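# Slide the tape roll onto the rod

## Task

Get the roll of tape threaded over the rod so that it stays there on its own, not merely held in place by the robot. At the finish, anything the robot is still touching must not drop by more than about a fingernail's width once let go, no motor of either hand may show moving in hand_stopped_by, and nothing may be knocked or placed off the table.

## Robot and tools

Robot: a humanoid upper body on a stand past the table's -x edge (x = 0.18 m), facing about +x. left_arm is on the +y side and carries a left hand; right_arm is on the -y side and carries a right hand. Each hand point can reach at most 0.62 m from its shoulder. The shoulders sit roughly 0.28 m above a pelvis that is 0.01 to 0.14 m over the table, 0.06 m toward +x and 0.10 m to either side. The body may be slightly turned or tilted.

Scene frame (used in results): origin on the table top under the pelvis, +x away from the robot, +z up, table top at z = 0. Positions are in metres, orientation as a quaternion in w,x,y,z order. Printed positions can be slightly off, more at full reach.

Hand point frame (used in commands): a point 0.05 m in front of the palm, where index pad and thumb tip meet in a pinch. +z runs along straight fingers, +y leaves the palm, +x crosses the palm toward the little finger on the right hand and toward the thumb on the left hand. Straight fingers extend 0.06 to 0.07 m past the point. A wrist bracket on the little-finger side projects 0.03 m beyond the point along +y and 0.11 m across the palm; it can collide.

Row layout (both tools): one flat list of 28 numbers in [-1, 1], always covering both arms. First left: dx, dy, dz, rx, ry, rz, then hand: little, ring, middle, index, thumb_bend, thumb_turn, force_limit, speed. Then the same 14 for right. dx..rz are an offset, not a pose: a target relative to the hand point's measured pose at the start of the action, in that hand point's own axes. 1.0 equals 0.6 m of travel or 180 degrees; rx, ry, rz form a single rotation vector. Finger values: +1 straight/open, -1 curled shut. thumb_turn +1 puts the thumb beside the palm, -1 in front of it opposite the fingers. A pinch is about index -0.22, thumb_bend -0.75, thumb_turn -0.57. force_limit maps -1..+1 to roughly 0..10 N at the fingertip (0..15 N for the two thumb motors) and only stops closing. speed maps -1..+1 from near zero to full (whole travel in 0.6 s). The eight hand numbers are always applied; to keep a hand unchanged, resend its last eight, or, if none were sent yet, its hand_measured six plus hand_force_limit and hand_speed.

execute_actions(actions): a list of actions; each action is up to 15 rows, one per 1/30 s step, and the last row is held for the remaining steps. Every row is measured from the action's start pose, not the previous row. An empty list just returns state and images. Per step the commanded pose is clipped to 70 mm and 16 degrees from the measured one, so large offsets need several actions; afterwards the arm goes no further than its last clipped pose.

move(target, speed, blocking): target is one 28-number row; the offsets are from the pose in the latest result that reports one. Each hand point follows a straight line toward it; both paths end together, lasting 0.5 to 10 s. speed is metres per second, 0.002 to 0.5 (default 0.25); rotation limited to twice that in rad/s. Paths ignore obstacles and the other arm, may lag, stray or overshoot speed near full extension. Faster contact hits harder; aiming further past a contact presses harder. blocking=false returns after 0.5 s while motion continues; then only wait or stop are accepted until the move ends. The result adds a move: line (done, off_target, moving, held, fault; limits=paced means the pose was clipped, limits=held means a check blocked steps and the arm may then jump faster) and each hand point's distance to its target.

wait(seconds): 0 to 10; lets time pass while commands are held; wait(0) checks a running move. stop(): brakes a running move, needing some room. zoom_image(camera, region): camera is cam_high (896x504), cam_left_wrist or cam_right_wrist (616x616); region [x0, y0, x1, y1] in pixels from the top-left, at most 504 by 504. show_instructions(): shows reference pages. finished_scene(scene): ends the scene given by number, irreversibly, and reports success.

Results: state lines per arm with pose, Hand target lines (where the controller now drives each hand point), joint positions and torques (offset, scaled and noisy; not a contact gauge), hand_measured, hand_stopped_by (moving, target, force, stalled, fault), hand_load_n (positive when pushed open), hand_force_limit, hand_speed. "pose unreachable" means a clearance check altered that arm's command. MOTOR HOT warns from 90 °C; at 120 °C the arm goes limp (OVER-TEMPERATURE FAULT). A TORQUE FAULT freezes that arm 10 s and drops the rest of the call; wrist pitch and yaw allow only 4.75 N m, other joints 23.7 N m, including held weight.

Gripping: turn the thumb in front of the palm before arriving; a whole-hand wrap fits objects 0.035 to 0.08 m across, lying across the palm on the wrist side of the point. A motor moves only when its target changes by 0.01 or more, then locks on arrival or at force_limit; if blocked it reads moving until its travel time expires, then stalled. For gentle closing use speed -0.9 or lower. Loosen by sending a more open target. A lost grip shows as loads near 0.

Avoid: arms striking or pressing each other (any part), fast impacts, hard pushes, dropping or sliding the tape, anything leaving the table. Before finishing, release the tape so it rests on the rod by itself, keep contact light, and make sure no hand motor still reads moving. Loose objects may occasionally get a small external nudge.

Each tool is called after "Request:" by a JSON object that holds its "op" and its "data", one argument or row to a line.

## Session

Request:
{"op": "execute_actions", "data": {
  "actions": []
}}

Scene clock: 0.00 s.
left_arm: end_effector_position=(+0.2412, +0.0834, +0.4534) hand_measured=(+1.000, +1.000, +1.000, +1.000, +1.000, +1.000) hand_load_n=(+0.0, +0.0, +0.0, +0.0, +0.0, +0.0) hand_stopped_by=(target, target, target, target, target, target) hand_force_limit=0.00 hand_speed=-0.80 end_effector_quat_wxyz=(+0.205, +0.181, -0.125, +0.954) | right_arm: end_effector_position=(+0.1510, -0.1373, +0.4197) hand_measured=(+1.000, +1.000, +1.000, +1.000, +1.000, +1.000) hand_load_n=(+0.0, +0.0, +0.0, +0.0, +0.0, +0.0) hand_stopped_by=(target, target, target, target, target, target) hand_force_limit=0.00 hand_speed=-0.80 end_effector_quat_wxyz=(+0.978, -0.133, +0.158, -0.008)
Joint positions: left_arm=[-0.102  0.576  0.175 -0.466 -0.722 -0.84  -0.233] | right_arm=[ 0.022 -0.421 -0.137 -0.638  0.418 -0.892  0.273]
Joint velocities: left_arm=[-0.005  0.     0.011 -0.005 -0.008  0.     0.   ] | right_arm=[ 0.003  0.    -0.005 -0.011  0.     0.     0.   ]
Joint torques (N m, as the arm reports them, + toward a larger angle): no reading
Hand target (left_arm): +0.241, +0.083, +0.453; +0.205, +0.181, -0.125, +0.954
Hand target (right_arm): +0.151, -0.137, +0.420; +0.978, -0.133, +0.158, -0.008

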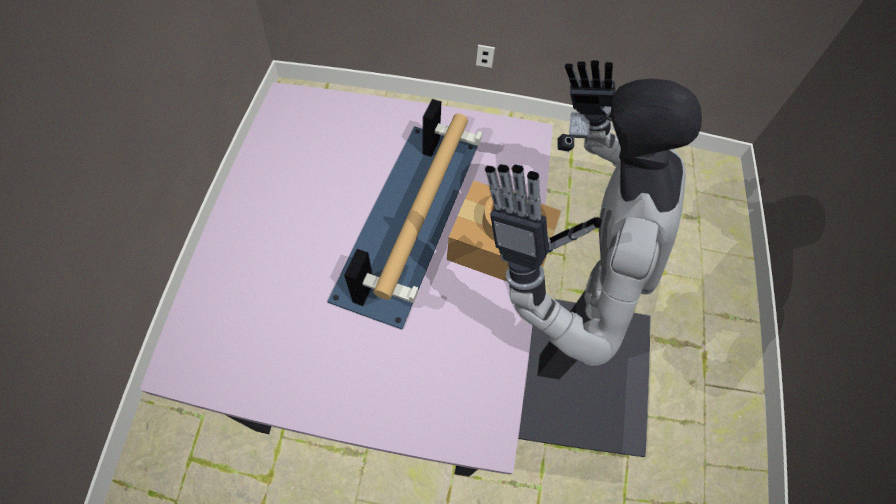

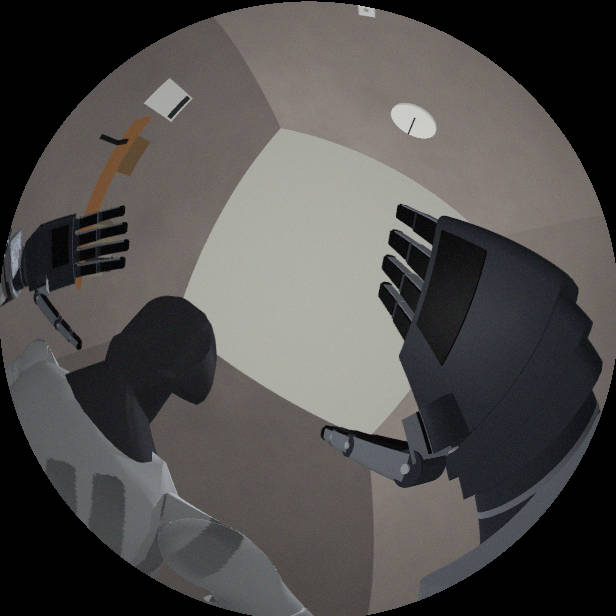

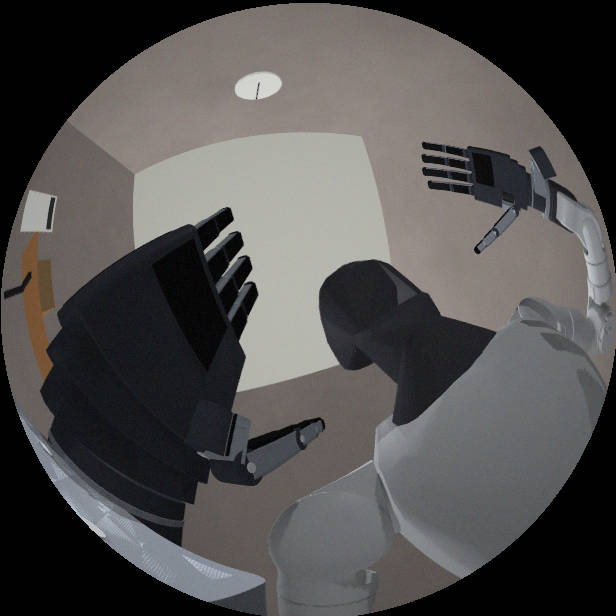

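Request:
{"op": "move", "data": {
  "target": [-0.462,-0.023,-0.296,-0.395,-0.567,0.257,0.8,0.8,0.8,0.8,1,-1,0.5,0.5, 0.246,0.033,-0.218,-0.476,0.122,-0.182,1,1,0.25,0.25,0.1,-0.85,0.5,0.5],
  "speed": 0.4
}}

Scene clock: 30.53 s.
left_arm: end_effector_position=(+0.4295, +0.0573, +0.1882) hand_measured=(+0.800, +0.800, +0.800, +0.800, +1.000, -1.000) hand_load_n=(+0.0, +0.0, +0.0, +0.0, +0.0, +0.0) hand_stopped_by=(target, target, target, target, target, target) hand_force_limit=0.50 hand_speed=0.50 end_effector_quat_wxyz=(-0.218, +0.610, -0.716, +0.260) | right_arm: end_effector_position=(+0.2506, -0.1573, +0.2541) hand_measured=(+1.000, +1.000, +0.250, +0.250, +0.100, -0.850) hand_load_n=(+0.0, +0.0, +0.0, +0.0, +0.0, +0.0) hand_stopped_by=(target, target, target, target, target, target) hand_force_limit=0.50 hand_speed=0.50 end_effector_quat_wxyz=(-0.550, +0.777, -0.248, +0.179)
Joint positions: left_arm=[-1.368  1.172 -0.917 -0.175  0.118  0.861 -1.027] | right_arm=[-0.361 -1.443 -0.187 -0.237  0.214 -0.779  0.793]
Joint velocities: left_arm=[-0.008  0.011 -0.003  0.    -0.012  0.     0.   ] | right_arm=[ 0.012  0.     0.    -0.005 -0.002  0.     0.   ]
Joint torques (N m, as the arm reports them, + toward a larger angle): left_arm=[-4.78  3.98  4.42 -0.29  1.22  0.19  0.51] | right_arm=[-5.32 -6.38 -1.81 -0.06 -0.03  0.02 -0.69]
Hand target (left_arm): +0.430, +0.058, +0.188; +0.220, -0.611, +0.715, -0.259
Hand target (right_arm): +0.251, -0.158, +0.253; -0.548, +0.778, -0.249, +0.180
Off the commanded pose (left_arm): 0.004 m, 1 deg.
Off the commanded pose (right_arm): 0.006 m, 1 deg.
move: off_target (left_arm, right_arm); limits=paced

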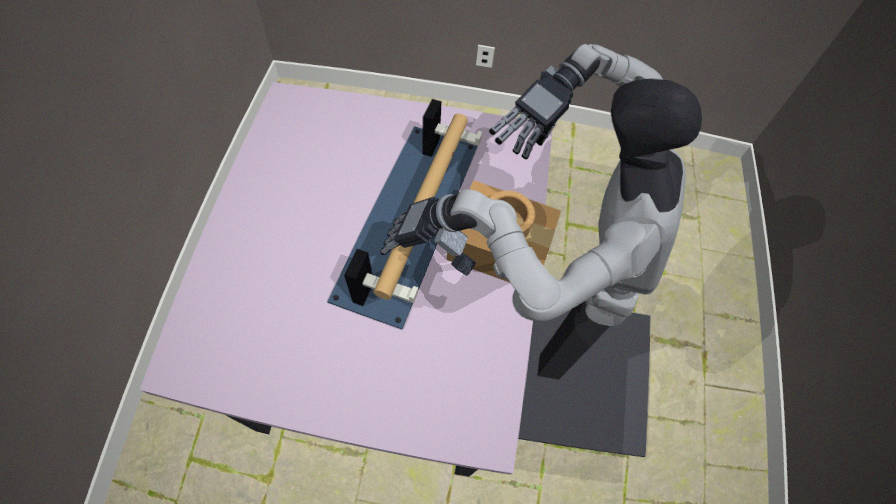

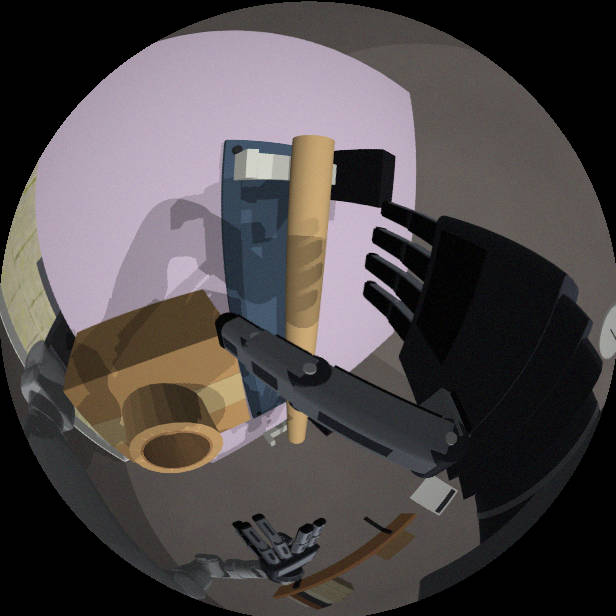

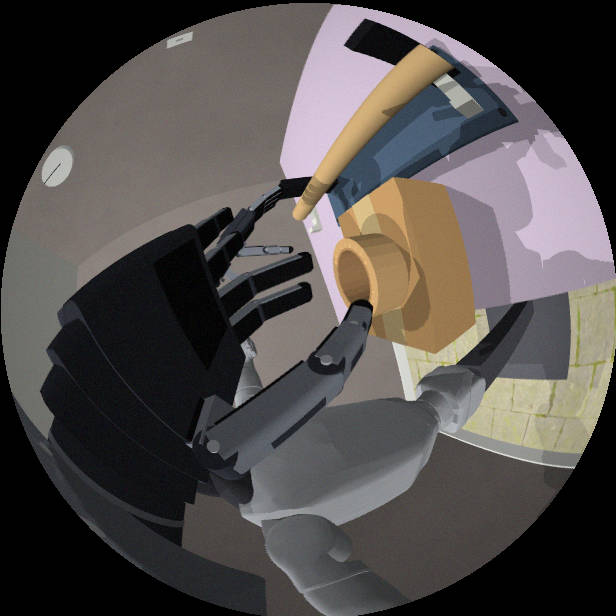

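Request:
{"op": "move", "data": {
  "target": [0,0.058,0.185,0,0,0,0.8,0.8,0.8,0.8,0.8,-1,0.5,0.5, -0.078,0.062,0.142,0,0,0,1,1,0.25,0.25,0.1,-0.85,0.5,0.5],
  "speed": 0.13
}}

Request:
{"op": "zoom_image", "data": {
  "camera": "cam_high",
  "region": [460, 140, 580, 250]
}}

Scene clock: 42.07 s.
left_arm: end_effector_position=(+0.4625, +0.0500, +0.0811) hand_measured=(+0.798, +0.800, +0.800, +0.800, +0.800, -1.000) hand_load_n=(-15.5, +0.0, +0.0, +0.0, +0.0, +0.0) hand_stopped_by=(target, target, target, target, target, target) hand_force_limit=0.50 hand_speed=0.50 end_effector_quat_wxyz=(-0.200, +0.618, -0.721, +0.242) | right_arm: end_effector_position=(+0.2509, -0.0768, +0.1868) hand_measured=(+1.000, +1.000, +0.250, +0.250, +0.100, -0.850) hand_load_n=(+0.0, +0.0, +0.0, +0.0, +0.0, +0.0) hand_stopped_by=(target, target, target, target, target, target) hand_force_limit=0.50 hand_speed=0.50 end_effector_quat_wxyz=(-0.549, +0.778, -0.249, +0.176)
Joint positions: left_arm=[-1.233  0.845 -1.006  0.369  0.15   0.565 -0.752] | right_arm=[-0.436 -1.169  0.183 -0.659 -0.26  -0.323  0.634]
Joint velocities: left_arm=[ 0.003 -0.002 -0.002 -0.002 -0.011 -0.001 -0.005] | right_arm=[ 0.003  0.006 -0.003  0.006  0.009  0.001  0.   ]
Joint torques (N m, as the arm reports them, + toward a larger angle): left_arm=[-5.35  2.55  4.35  0.43  1.76 -0.51  2.13] | right_arm=[-4.73 -4.08 -1.82 -0.81 -0.31  0.09 -0.62]
Hand target (left_arm): +0.473, +0.049, +0.082; +0.220, -0.608, +0.718, -0.258
Hand target (right_arm): +0.251, -0.077, +0.186; -0.547, +0.779, -0.248, +0.177
Off the commanded pose (left_arm): 0.010 m, 3 deg.
Off the commanded pose (right_arm): 0.005 m, 0 deg.
move: off_target (left_arm, right_arm)

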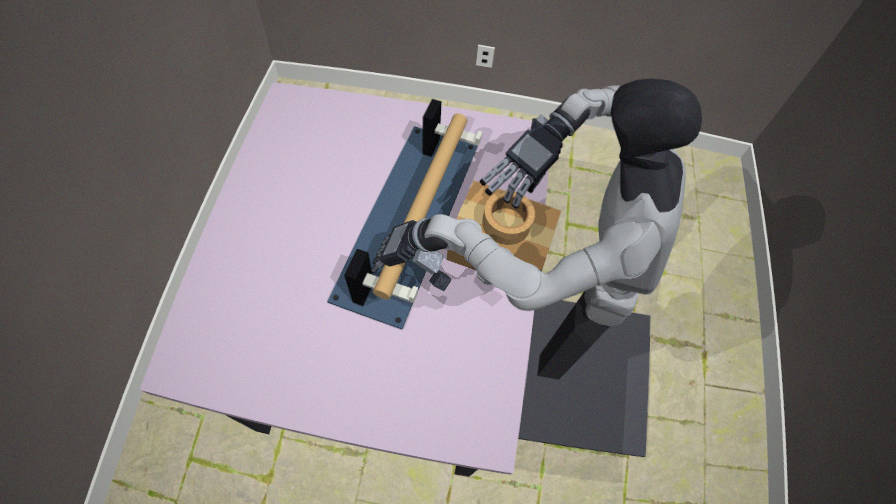

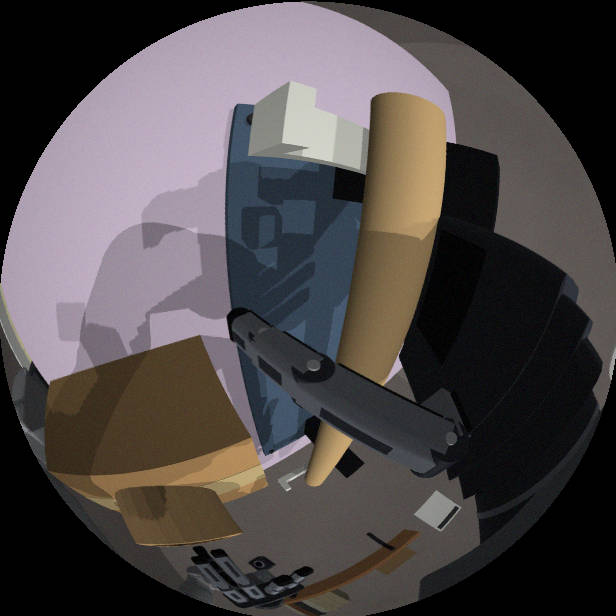

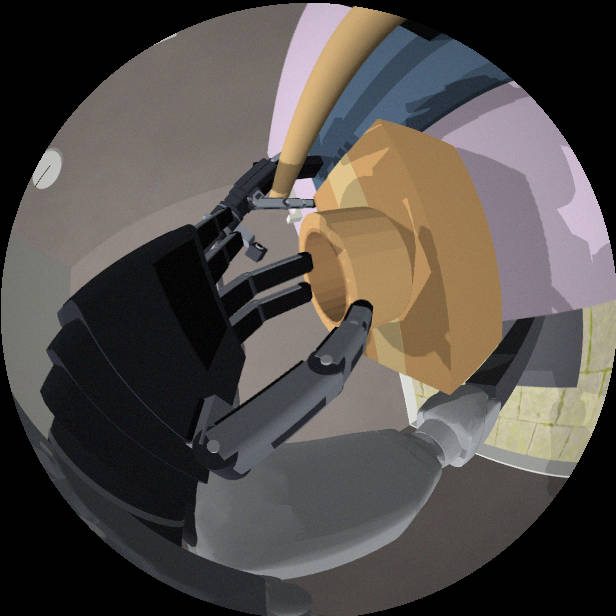

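Region (460, 140, 580, 250) of cam_high's 896x504 image, scaled by 4.200, with more detail than that image has; it fills the top 462 rows of this view, and the rest is white.

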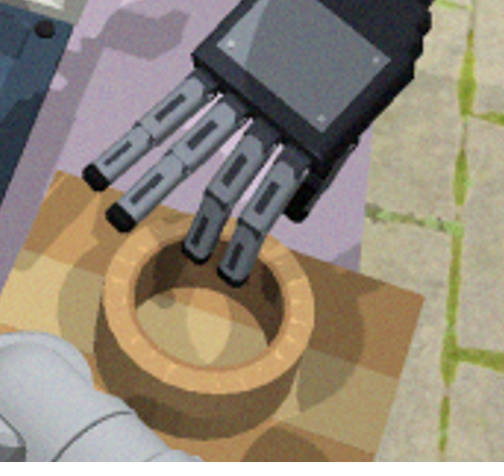

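Request:
{"op": "move", "data": {
  "target": [0.028,-0.01,0.028,0,0,0,0.3,0.4,0.4,0.4,0.6,-1,0.5,0.5, -0.003,0.07,0.03,0,0,0,1,1,0.25,0.25,0,-0.85,0.5,0.5],
  "speed": 0.06
}}

Request:
{"op": "zoom_image", "data": {
  "camera": "cam_high",
  "region": [460, 140, 580, 250]
}}

Scene clock: 52.93 s.
left_arm: end_effector_position=(+0.4733, +0.0306, +0.0716) hand_measured=(+0.300, +0.400, +0.400, +0.400, +0.600, -1.000) hand_load_n=(+0.0, +0.0, +0.0, +0.0, +0.0, +0.0) hand_stopped_by=(target, target, target, target, target, target) hand_force_limit=0.50 hand_speed=0.50 end_effector_quat_wxyz=(-0.198, +0.620, -0.720, +0.241) | right_arm: end_effector_position=(+0.2523, -0.0751, +0.1423) hand_measured=(+1.000, +1.000, +0.250, +0.250, +0.000, -0.850) hand_load_n=(+0.0, +0.0, +0.0, +0.0, +0.0, +0.0) hand_stopped_by=(target, target, target, target, target, target) hand_force_limit=0.50 hand_speed=0.50 end_effector_quat_wxyz=(-0.549, +0.777, -0.250, +0.178)
Joint positions: left_arm=[-1.291  0.709 -1.032  0.568  0.159  0.513 -0.731] | right_arm=[-0.345 -1.078  0.284 -0.559 -0.493 -0.418  0.497]
Joint velocities: left_arm=[ 0.009  0.009 -0.006  0.014  0.008  0.     0.   ] | right_arm=[ 0.009  0.006  0.    -0.002 -0.002  0.    -0.005]
Joint torques (N m, as the arm reports them, + toward a larger angle): left_arm=[-6.14  3.83  3.47 -0.6   0.77  0.    0.47] | right_arm=[-4.22 -3.62 -1.62 -0.86 -0.18 -0.04 -0.88]
Hand target (left_arm): +0.474, +0.031, +0.072; +0.201, -0.617, +0.721, -0.242
Hand target (right_arm): +0.252, -0.075, +0.141; -0.549, +0.777, -0.250, +0.178
Off the commanded pose (left_arm): 0.001 m, 0 deg.
Off the commanded pose (right_arm): 0.002 m, 0 deg.
move: done

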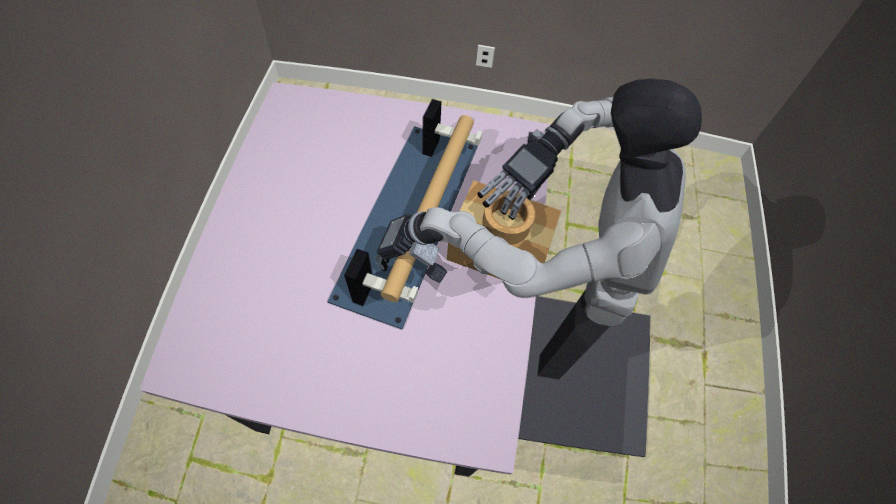

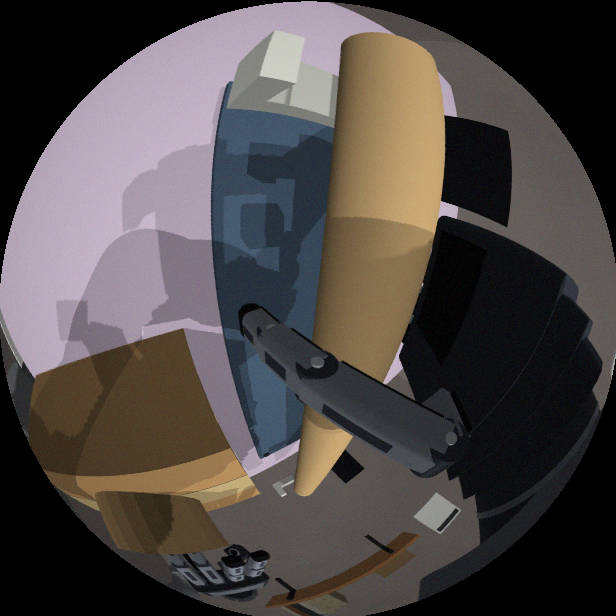

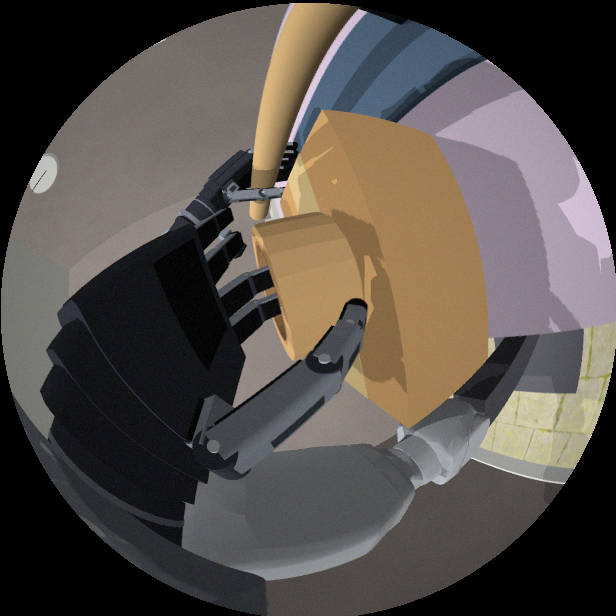

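Region (460, 140, 580, 250) of cam_high's 896x504 image, scaled by 4.200, with more detail than that image has; it fills the top 462 rows of this view, and the rest is white.

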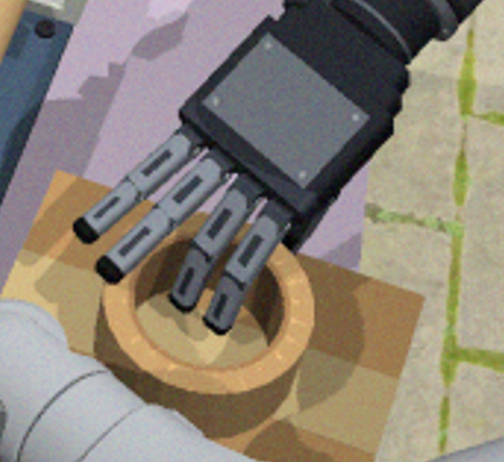

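Request:
{"op": "execute_actions", "data": {
  "actions": []
}}

Scene clock: 73.43 s.
left_arm: end_effector_position=(+0.4733, +0.0306, +0.0716) hand_measured=(+0.300, +0.400, +0.400, +0.400, +0.600, -1.000) hand_load_n=(+0.0, +0.0, +0.0, +0.0, +0.0, +0.0) hand_stopped_by=(target, target, target, target, target, target) hand_force_limit=0.50 hand_speed=0.50 end_effector_quat_wxyz=(-0.198, +0.620, -0.720, +0.241) | right_arm: end_effector_position=(+0.2523, -0.0751, +0.1423) hand_measured=(+1.000, +1.000, +0.250, +0.250, +0.000, -0.850) hand_load_n=(+0.0, +0.0, +0.0, +0.0, +0.0, +0.0) hand_stopped_by=(target, target, target, target, target, target) hand_force_limit=0.50 hand_speed=0.50 end_effector_quat_wxyz=(-0.549, +0.777, -0.250, +0.178)
Joint positions: left_arm=[-1.291  0.709 -1.032  0.568  0.159  0.513 -0.731] | right_arm=[-0.345 -1.078  0.284 -0.559 -0.494 -0.418  0.496]
Joint velocities: left_arm=[-0.006 -0.02   0.008 -0.011  0.008  0.     0.   ] | right_arm=[ 0.017  0.     0.003 -0.003  0.015  0.     0.   ]
Joint torques (N m, as the arm reports them, + toward a larger angle): left_arm=[-6.29  3.91  3.58 -1.08  0.92 -0.01  0.53] | right_arm=[-4.4  -3.76 -1.22 -0.92  0.03 -0.08 -0.78]
Hand target (left_arm): +0.474, +0.031, +0.072; +0.201, -0.617, +0.721, -0.242
Hand target (right_arm): +0.252, -0.075, +0.141; -0.549, +0.777, -0.250, +0.178
Off the commanded pose (left_arm): 0.001 m, 0 deg.
Off the commanded pose (right_arm): 0.002 m, 0 deg.

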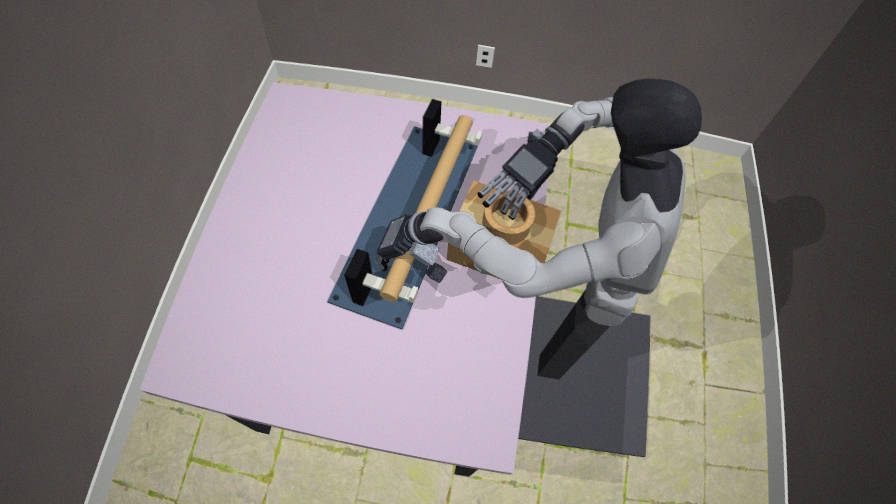

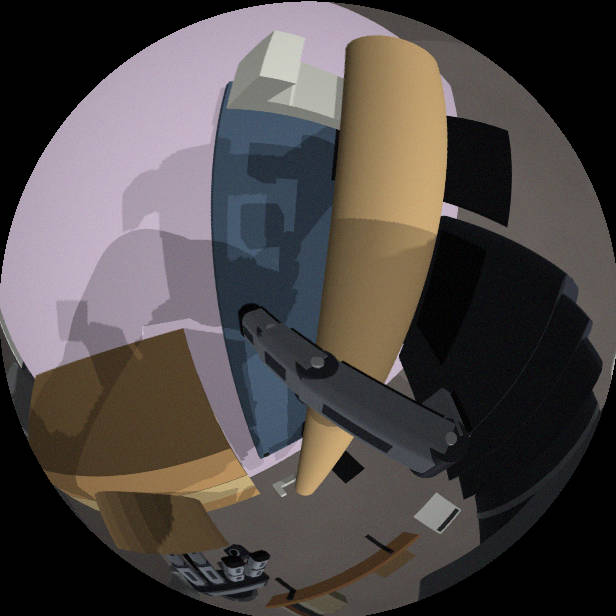

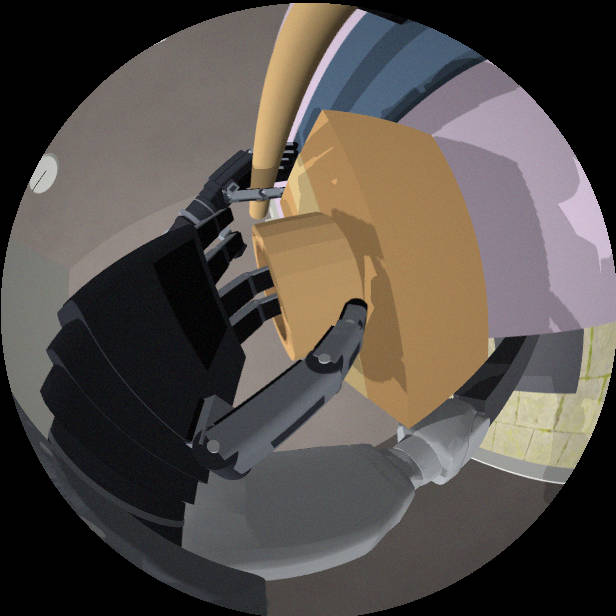

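Request:
{"op": "move", "data": {
  "target": [0,0.015,0,0,0,0,-0.9,-0.9,-1,-1,0.6,-1,1,-0.3,0,0,0,0,0,0,1,1,-0.6,-0.6,-0.35,-0.85,0.7,-0.5],
  "speed": 0.05
}}

Request:
{"op": "move", "data": {
  "target": [0,0,0,0,0,0,-0.9,-0.9,-1,-1,-0.5,-1,1,-0.3,0,0,0,0,0,0,1,1,-0.6,-0.6,-0.35,-0.85,0.7,-0.5]
}}

Scene clock: 79.97 s.
left_arm: end_effector_position=(+0.4659, +0.0316, +0.0657) hand_measured=(-0.900, -0.898, -0.890, -0.874, +0.602, -1.000) hand_load_n=(+0.0, +7.0, +10.5, +10.0, +2.5, +2.5) hand_stopped_by=(target, target, force, force, target, target) hand_force_limit=1.00 hand_speed=-0.30 end_effector_quat_wxyz=(-0.197, +0.620, -0.720, +0.241) | right_arm: end_effector_position=(+0.2520, -0.0754, +0.1415) hand_measured=(+1.000, +1.000, -0.102, -0.104, -0.206, -0.850) hand_load_n=(+0.0, +0.0, +8.5, +10.0, +12.5, +1.0) hand_stopped_by=(target, target, force, force, force, target) hand_force_limit=0.70 hand_speed=-0.50 end_effector_quat_wxyz=(-0.548, +0.778, -0.251, +0.178)
Joint positions: left_arm=[-1.254  0.729 -1.03   0.492  0.16   0.557 -0.716] | right_arm=[-0.344 -1.078  0.285 -0.558 -0.494 -0.418  0.499]
Joint velocities: left_arm=[ 0.     0.002  0.005 -0.005  0.014  0.     0.   ] | right_arm=[ 0.005  0.006 -0.009  0.003 -0.011  0.     0.   ]
Joint torques (N m, as the arm reports them, + toward a larger angle): left_arm=[-6.85  4.41  4.95 -1.19  0.59 -0.01  0.64] | right_arm=[-4.51 -4.22 -2.08 -1.33 -0.04  0.   -0.77]
Hand target (left_arm): +0.466, +0.032, +0.066; +0.198, -0.620, +0.720, -0.241
Hand target (right_arm): +0.252, -0.075, +0.142; -0.549, +0.777, -0.250, +0.178
Off the commanded pose (left_arm): 0.001 m, 0 deg.
Off the commanded pose (right_arm): 0.001 m, 0 deg.
move: done

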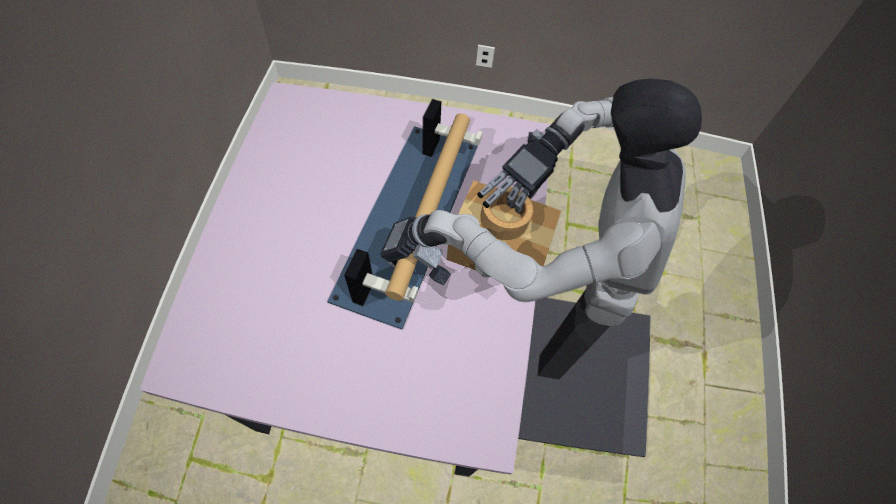

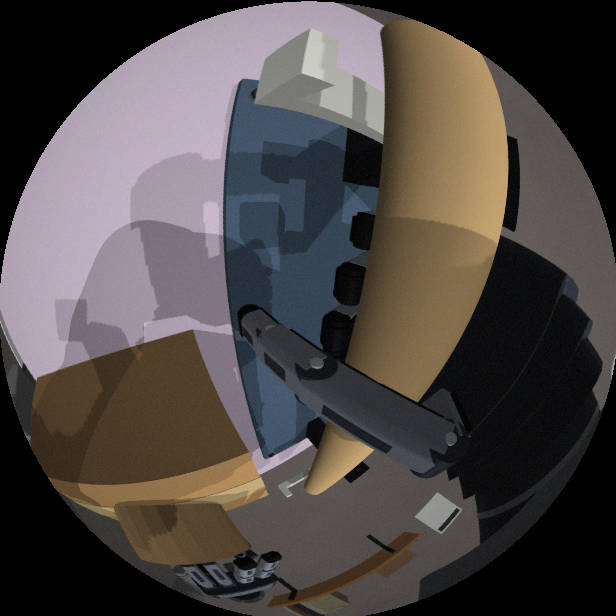

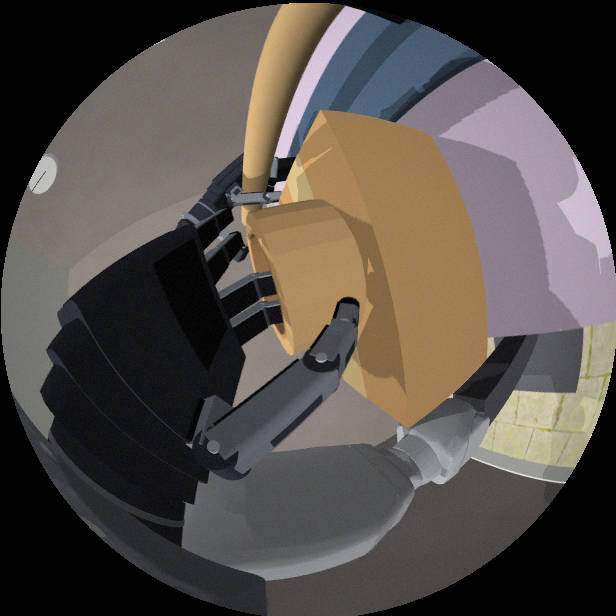

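Scene clock: 80.57 s.
left_arm: end_effector_position=(+0.4659, +0.0316, +0.0657) hand_measured=(-0.900, -0.898, -0.890, -0.874, +0.406, -1.000) hand_load_n=(+0.0, +7.0, +10.5, +10.0, +14.5, +6.0) hand_stopped_by=(target, target, force, force, force, target) hand_force_limit=1.00 hand_speed=-0.30 end_effector_quat_wxyz=(-0.197, +0.620, -0.720, +0.241) | right_arm: end_effector_position=(+0.2520, -0.0754, +0.1415) hand_measured=(+1.000, +1.000, -0.102, -0.104, -0.206, -0.850) hand_load_n=(+0.0, +0.0, +8.5, +10.0, +12.5, +1.0) hand_stopped_by=(target, target, force, force, force, target) hand_force_limit=0.70 hand_speed=-0.50 end_effector_quat_wxyz=(-0.548, +0.778, -0.251, +0.178)
Joint positions: left_arm=[-1.254  0.729 -1.03   0.492  0.16   0.557 -0.716] | right_arm=[-0.344 -1.078  0.285 -0.558 -0.494 -0.418  0.499]
Joint velocities: left_arm=[ 0.002  0.014  0.    -0.002 -0.017  0.     0.   ] | right_arm=[ 0.003  0.    -0.002  0.    -0.005  0.     0.   ]
Joint torques (N m, as the arm reports them, + toward a larger angle): left_arm=[-6.72  4.18  4.9  -1.11  0.39  0.08  0.56] | right_arm=[-4.19 -4.04 -2.27 -0.76  0.03  0.03 -0.69]
Hand target (left_arm): +0.466, +0.032, +0.066; +0.197, -0.620, +0.720, -0.241
Hand target (right_arm): +0.252, -0.075, +0.142; -0.548, +0.778, -0.251, +0.178
Off the commanded pose (left_arm): 0.000 m, 0 deg.
Off the commanded pose (right_arm): 0.000 m, 0 deg.
move: done

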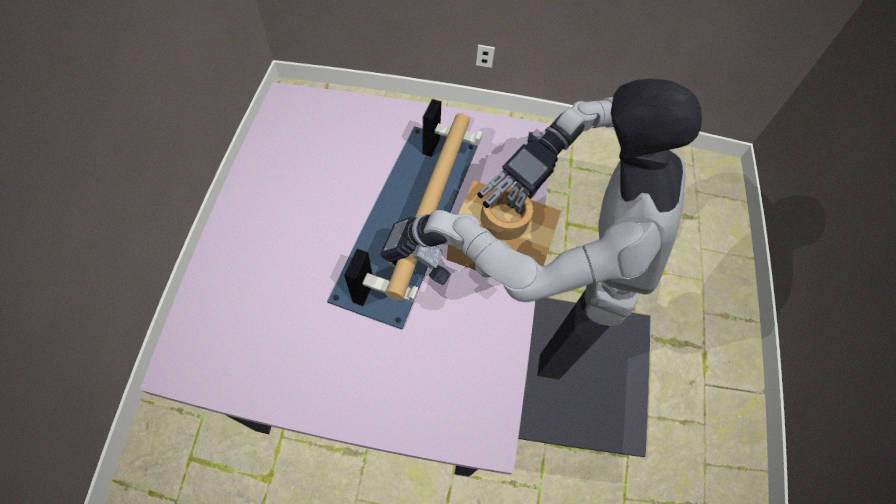

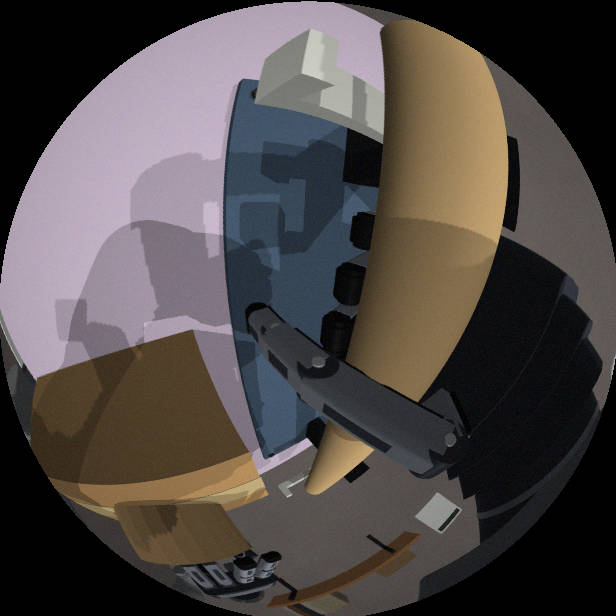

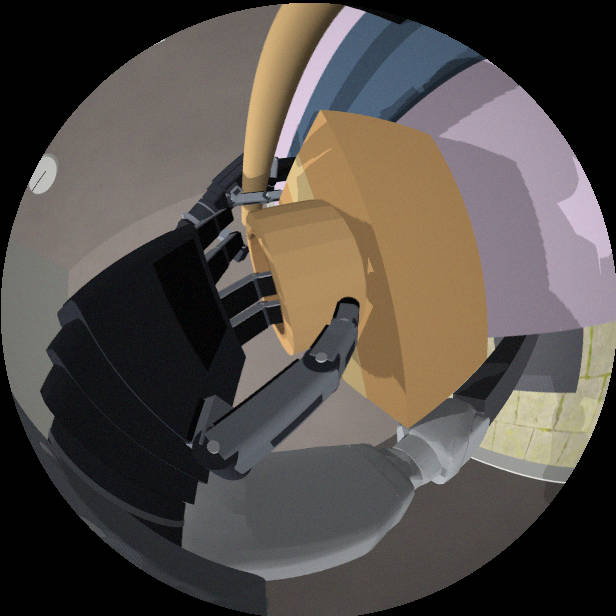

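Request:
{"op": "move", "data": {
  "target": [0.003,-0.055,-0.105,0,0.012,-0.01,-0.9,-0.9,-1,-1,-0.5,-1,1,-0.3,0.048,-0.102,-0.11,0,0,0,1,1,-0.6,-0.6,-0.35,-0.85,0.7,-0.5],
  "speed": 0.12
}}

Scene clock: 92.20 s.
left_arm: end_effector_position=(+0.4561, +0.0336, +0.1363) hand_measured=(-0.900, -0.898, -0.890, -0.874, +0.406, -1.000) hand_load_n=(+0.0, +7.0, +10.5, +10.0, +14.5, +6.0) hand_stopped_by=(target, target, force, force, force, target) hand_force_limit=1.00 hand_speed=-0.30 end_effector_quat_wxyz=(-0.182, +0.626, -0.713, +0.257) | right_arm: end_effector_position=(+0.2520, -0.1237, +0.2234) hand_measured=(+1.000, +1.000, -0.102, -0.104, -0.206, -0.850) hand_load_n=(+0.0, +0.0, +8.5, +10.0, +13.0, +1.0) hand_stopped_by=(target, target, force, force, force, target) hand_force_limit=0.70 hand_speed=-0.50 end_effector_quat_wxyz=(-0.549, +0.777, -0.251, +0.180)
Joint positions: left_arm=[-1.333  0.924 -0.953  0.204  0.12   0.691 -0.906] | right_arm=[-0.344 -1.41  -0.057 -0.45   0.011 -0.588  0.603]
Joint velocities: left_arm=[ 0.    -0.002  0.    -0.003  0.006  0.    -0.001] | right_arm=[-0.008 -0.002 -0.002 -0.008  0.005  0.     0.   ]
Joint torques (N m, as the arm reports them, + toward a larger angle): left_arm=[-6.27  4.29  5.82 -1.12  0.83  0.13  0.54] | right_arm=[-4.5  -5.66 -2.6  -0.38  0.31 -0.03 -1.06]
Hand target (left_arm): +0.455, +0.033, +0.136; +0.179, -0.628, +0.713, -0.256
Hand target (right_arm): +0.252, -0.124, +0.223; -0.549, +0.777, -0.252, +0.178
Off the commanded pose (left_arm): 0.002 m, 0 deg.
Off the commanded pose (right_arm): 0.003 m, 0 deg.
move: done

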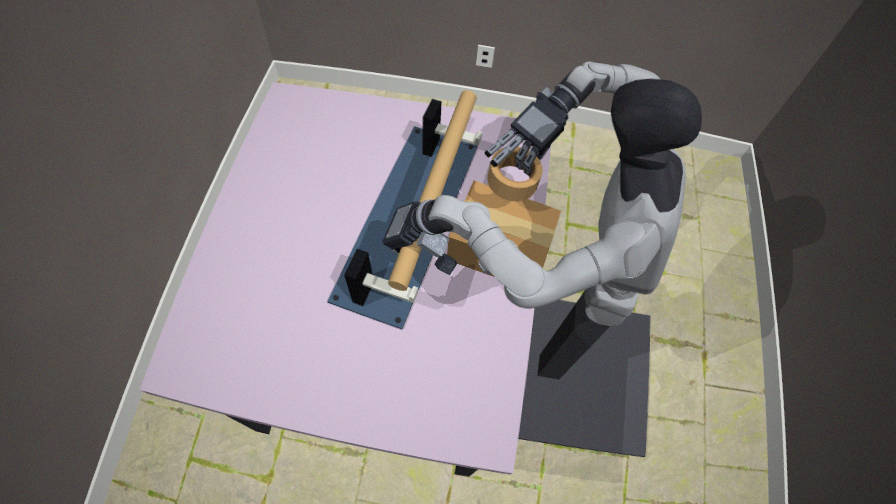

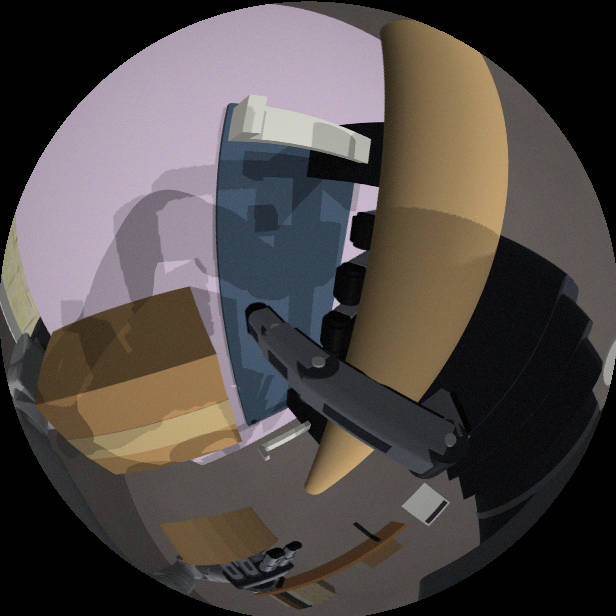

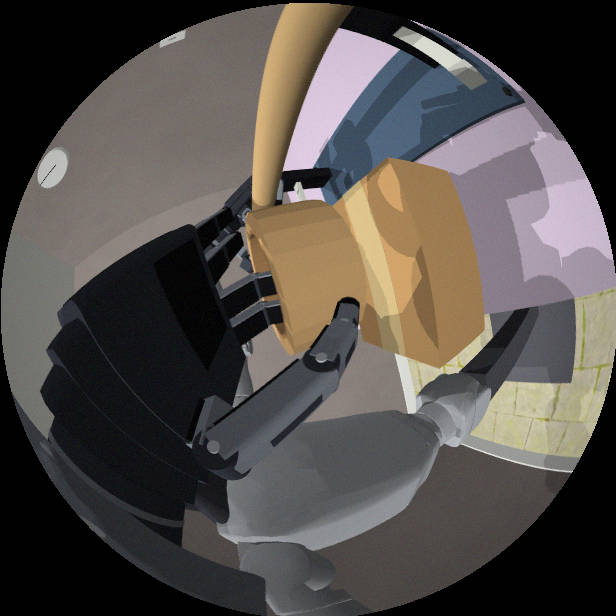

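Request:
{"op": "move", "data": {
  "target": [-0.224,-0.023,-0.175,0.001,-0.013,-0.018,-0.9,-0.9,-1,-1,-0.5,-1,1,-0.3,0.174,-0.022,-0.217,0.247,0.077,0.512,1,1,-0.6,-0.6,-0.35,-0.85,0.7,-0.5],
  "speed": 0.35
}}

Scene clock: 107.20 s.
left_arm: end_effector_position=(+0.4268, +0.1819, +0.2177) hand_measured=(-0.900, -0.898, -0.890, -0.874, +0.406, -1.000) hand_load_n=(+0.0, +7.0, +10.5, +10.0, +14.5, +6.0) hand_stopped_by=(target, target, force, force, force, target) hand_force_limit=1.00 hand_speed=-0.30 end_effector_quat_wxyz=(-0.190, +0.653, -0.689, +0.249) | right_arm: end_effector_position=(+0.2671, -0.2891, +0.2810) hand_measured=(+1.000, +1.000, -0.102, -0.104, -0.206, -0.850) hand_load_n=(+0.0, +0.0, +6.0, +10.0, +14.5, +1.5) hand_stopped_by=(target, target, force, force, force, target) hand_force_limit=0.70 hand_speed=-0.50 end_effector_quat_wxyz=(+0.702, -0.099, +0.699, +0.098)
Joint positions: left_arm=[-1.181  1.541 -0.747  0.228 -0.128  0.224 -1.066] | right_arm=[ 0.493 -1.19  -0.468 -0.104  1.268 -0.255  0.662]
Joint velocities: left_arm=[0.011 0.018 0.006 0.    0.008 0.    0.   ] | right_arm=[-0.015  0.    -0.006 -0.005 -0.003  0.014 -0.001]
Joint torques (N m, as the arm reports them, + toward a larger angle): left_arm=[-4.38  6.11  5.94  0.01 -0.21 -0.03  0.57] | right_arm=[-2.75 -5.08 -3.59 -0.98 -0.09 -0.82 -0.33]
Hand target (left_arm): +0.426, +0.181, +0.217; -0.186, +0.654, -0.689, +0.250
Hand target (right_arm): +0.267, -0.289, +0.280; +0.701, -0.099, +0.700, +0.096
Off the commanded pose (left_arm): 0.004 m, 0 deg.
Off the commanded pose (right_arm): 0.008 m, 1 deg.
joint sent to its limit (right arm) — the command would take joint 1 (shoulder pitch) past its upper limit, so that joint was sent only as far as its limit.
move: off_target (left_arm, right_arm)

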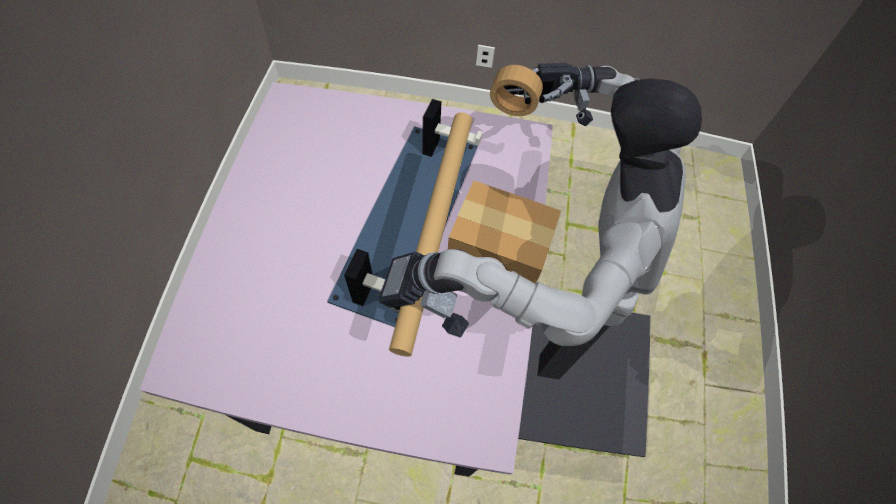

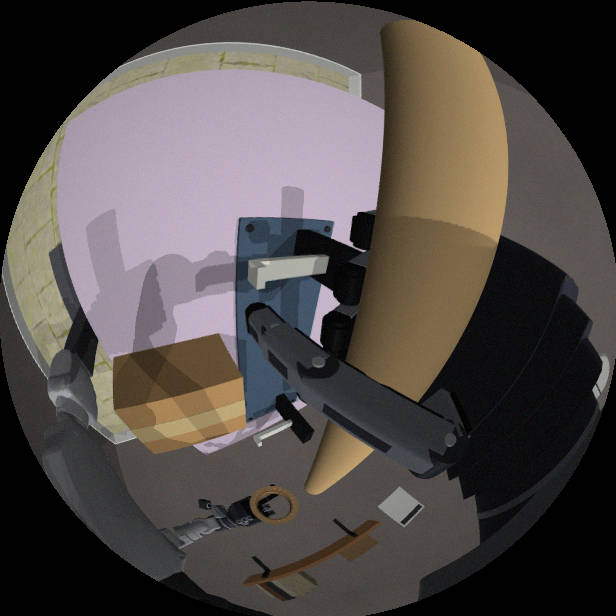

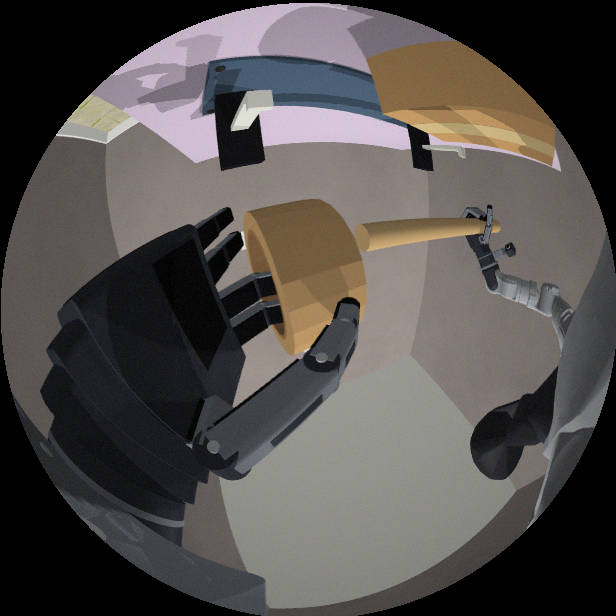

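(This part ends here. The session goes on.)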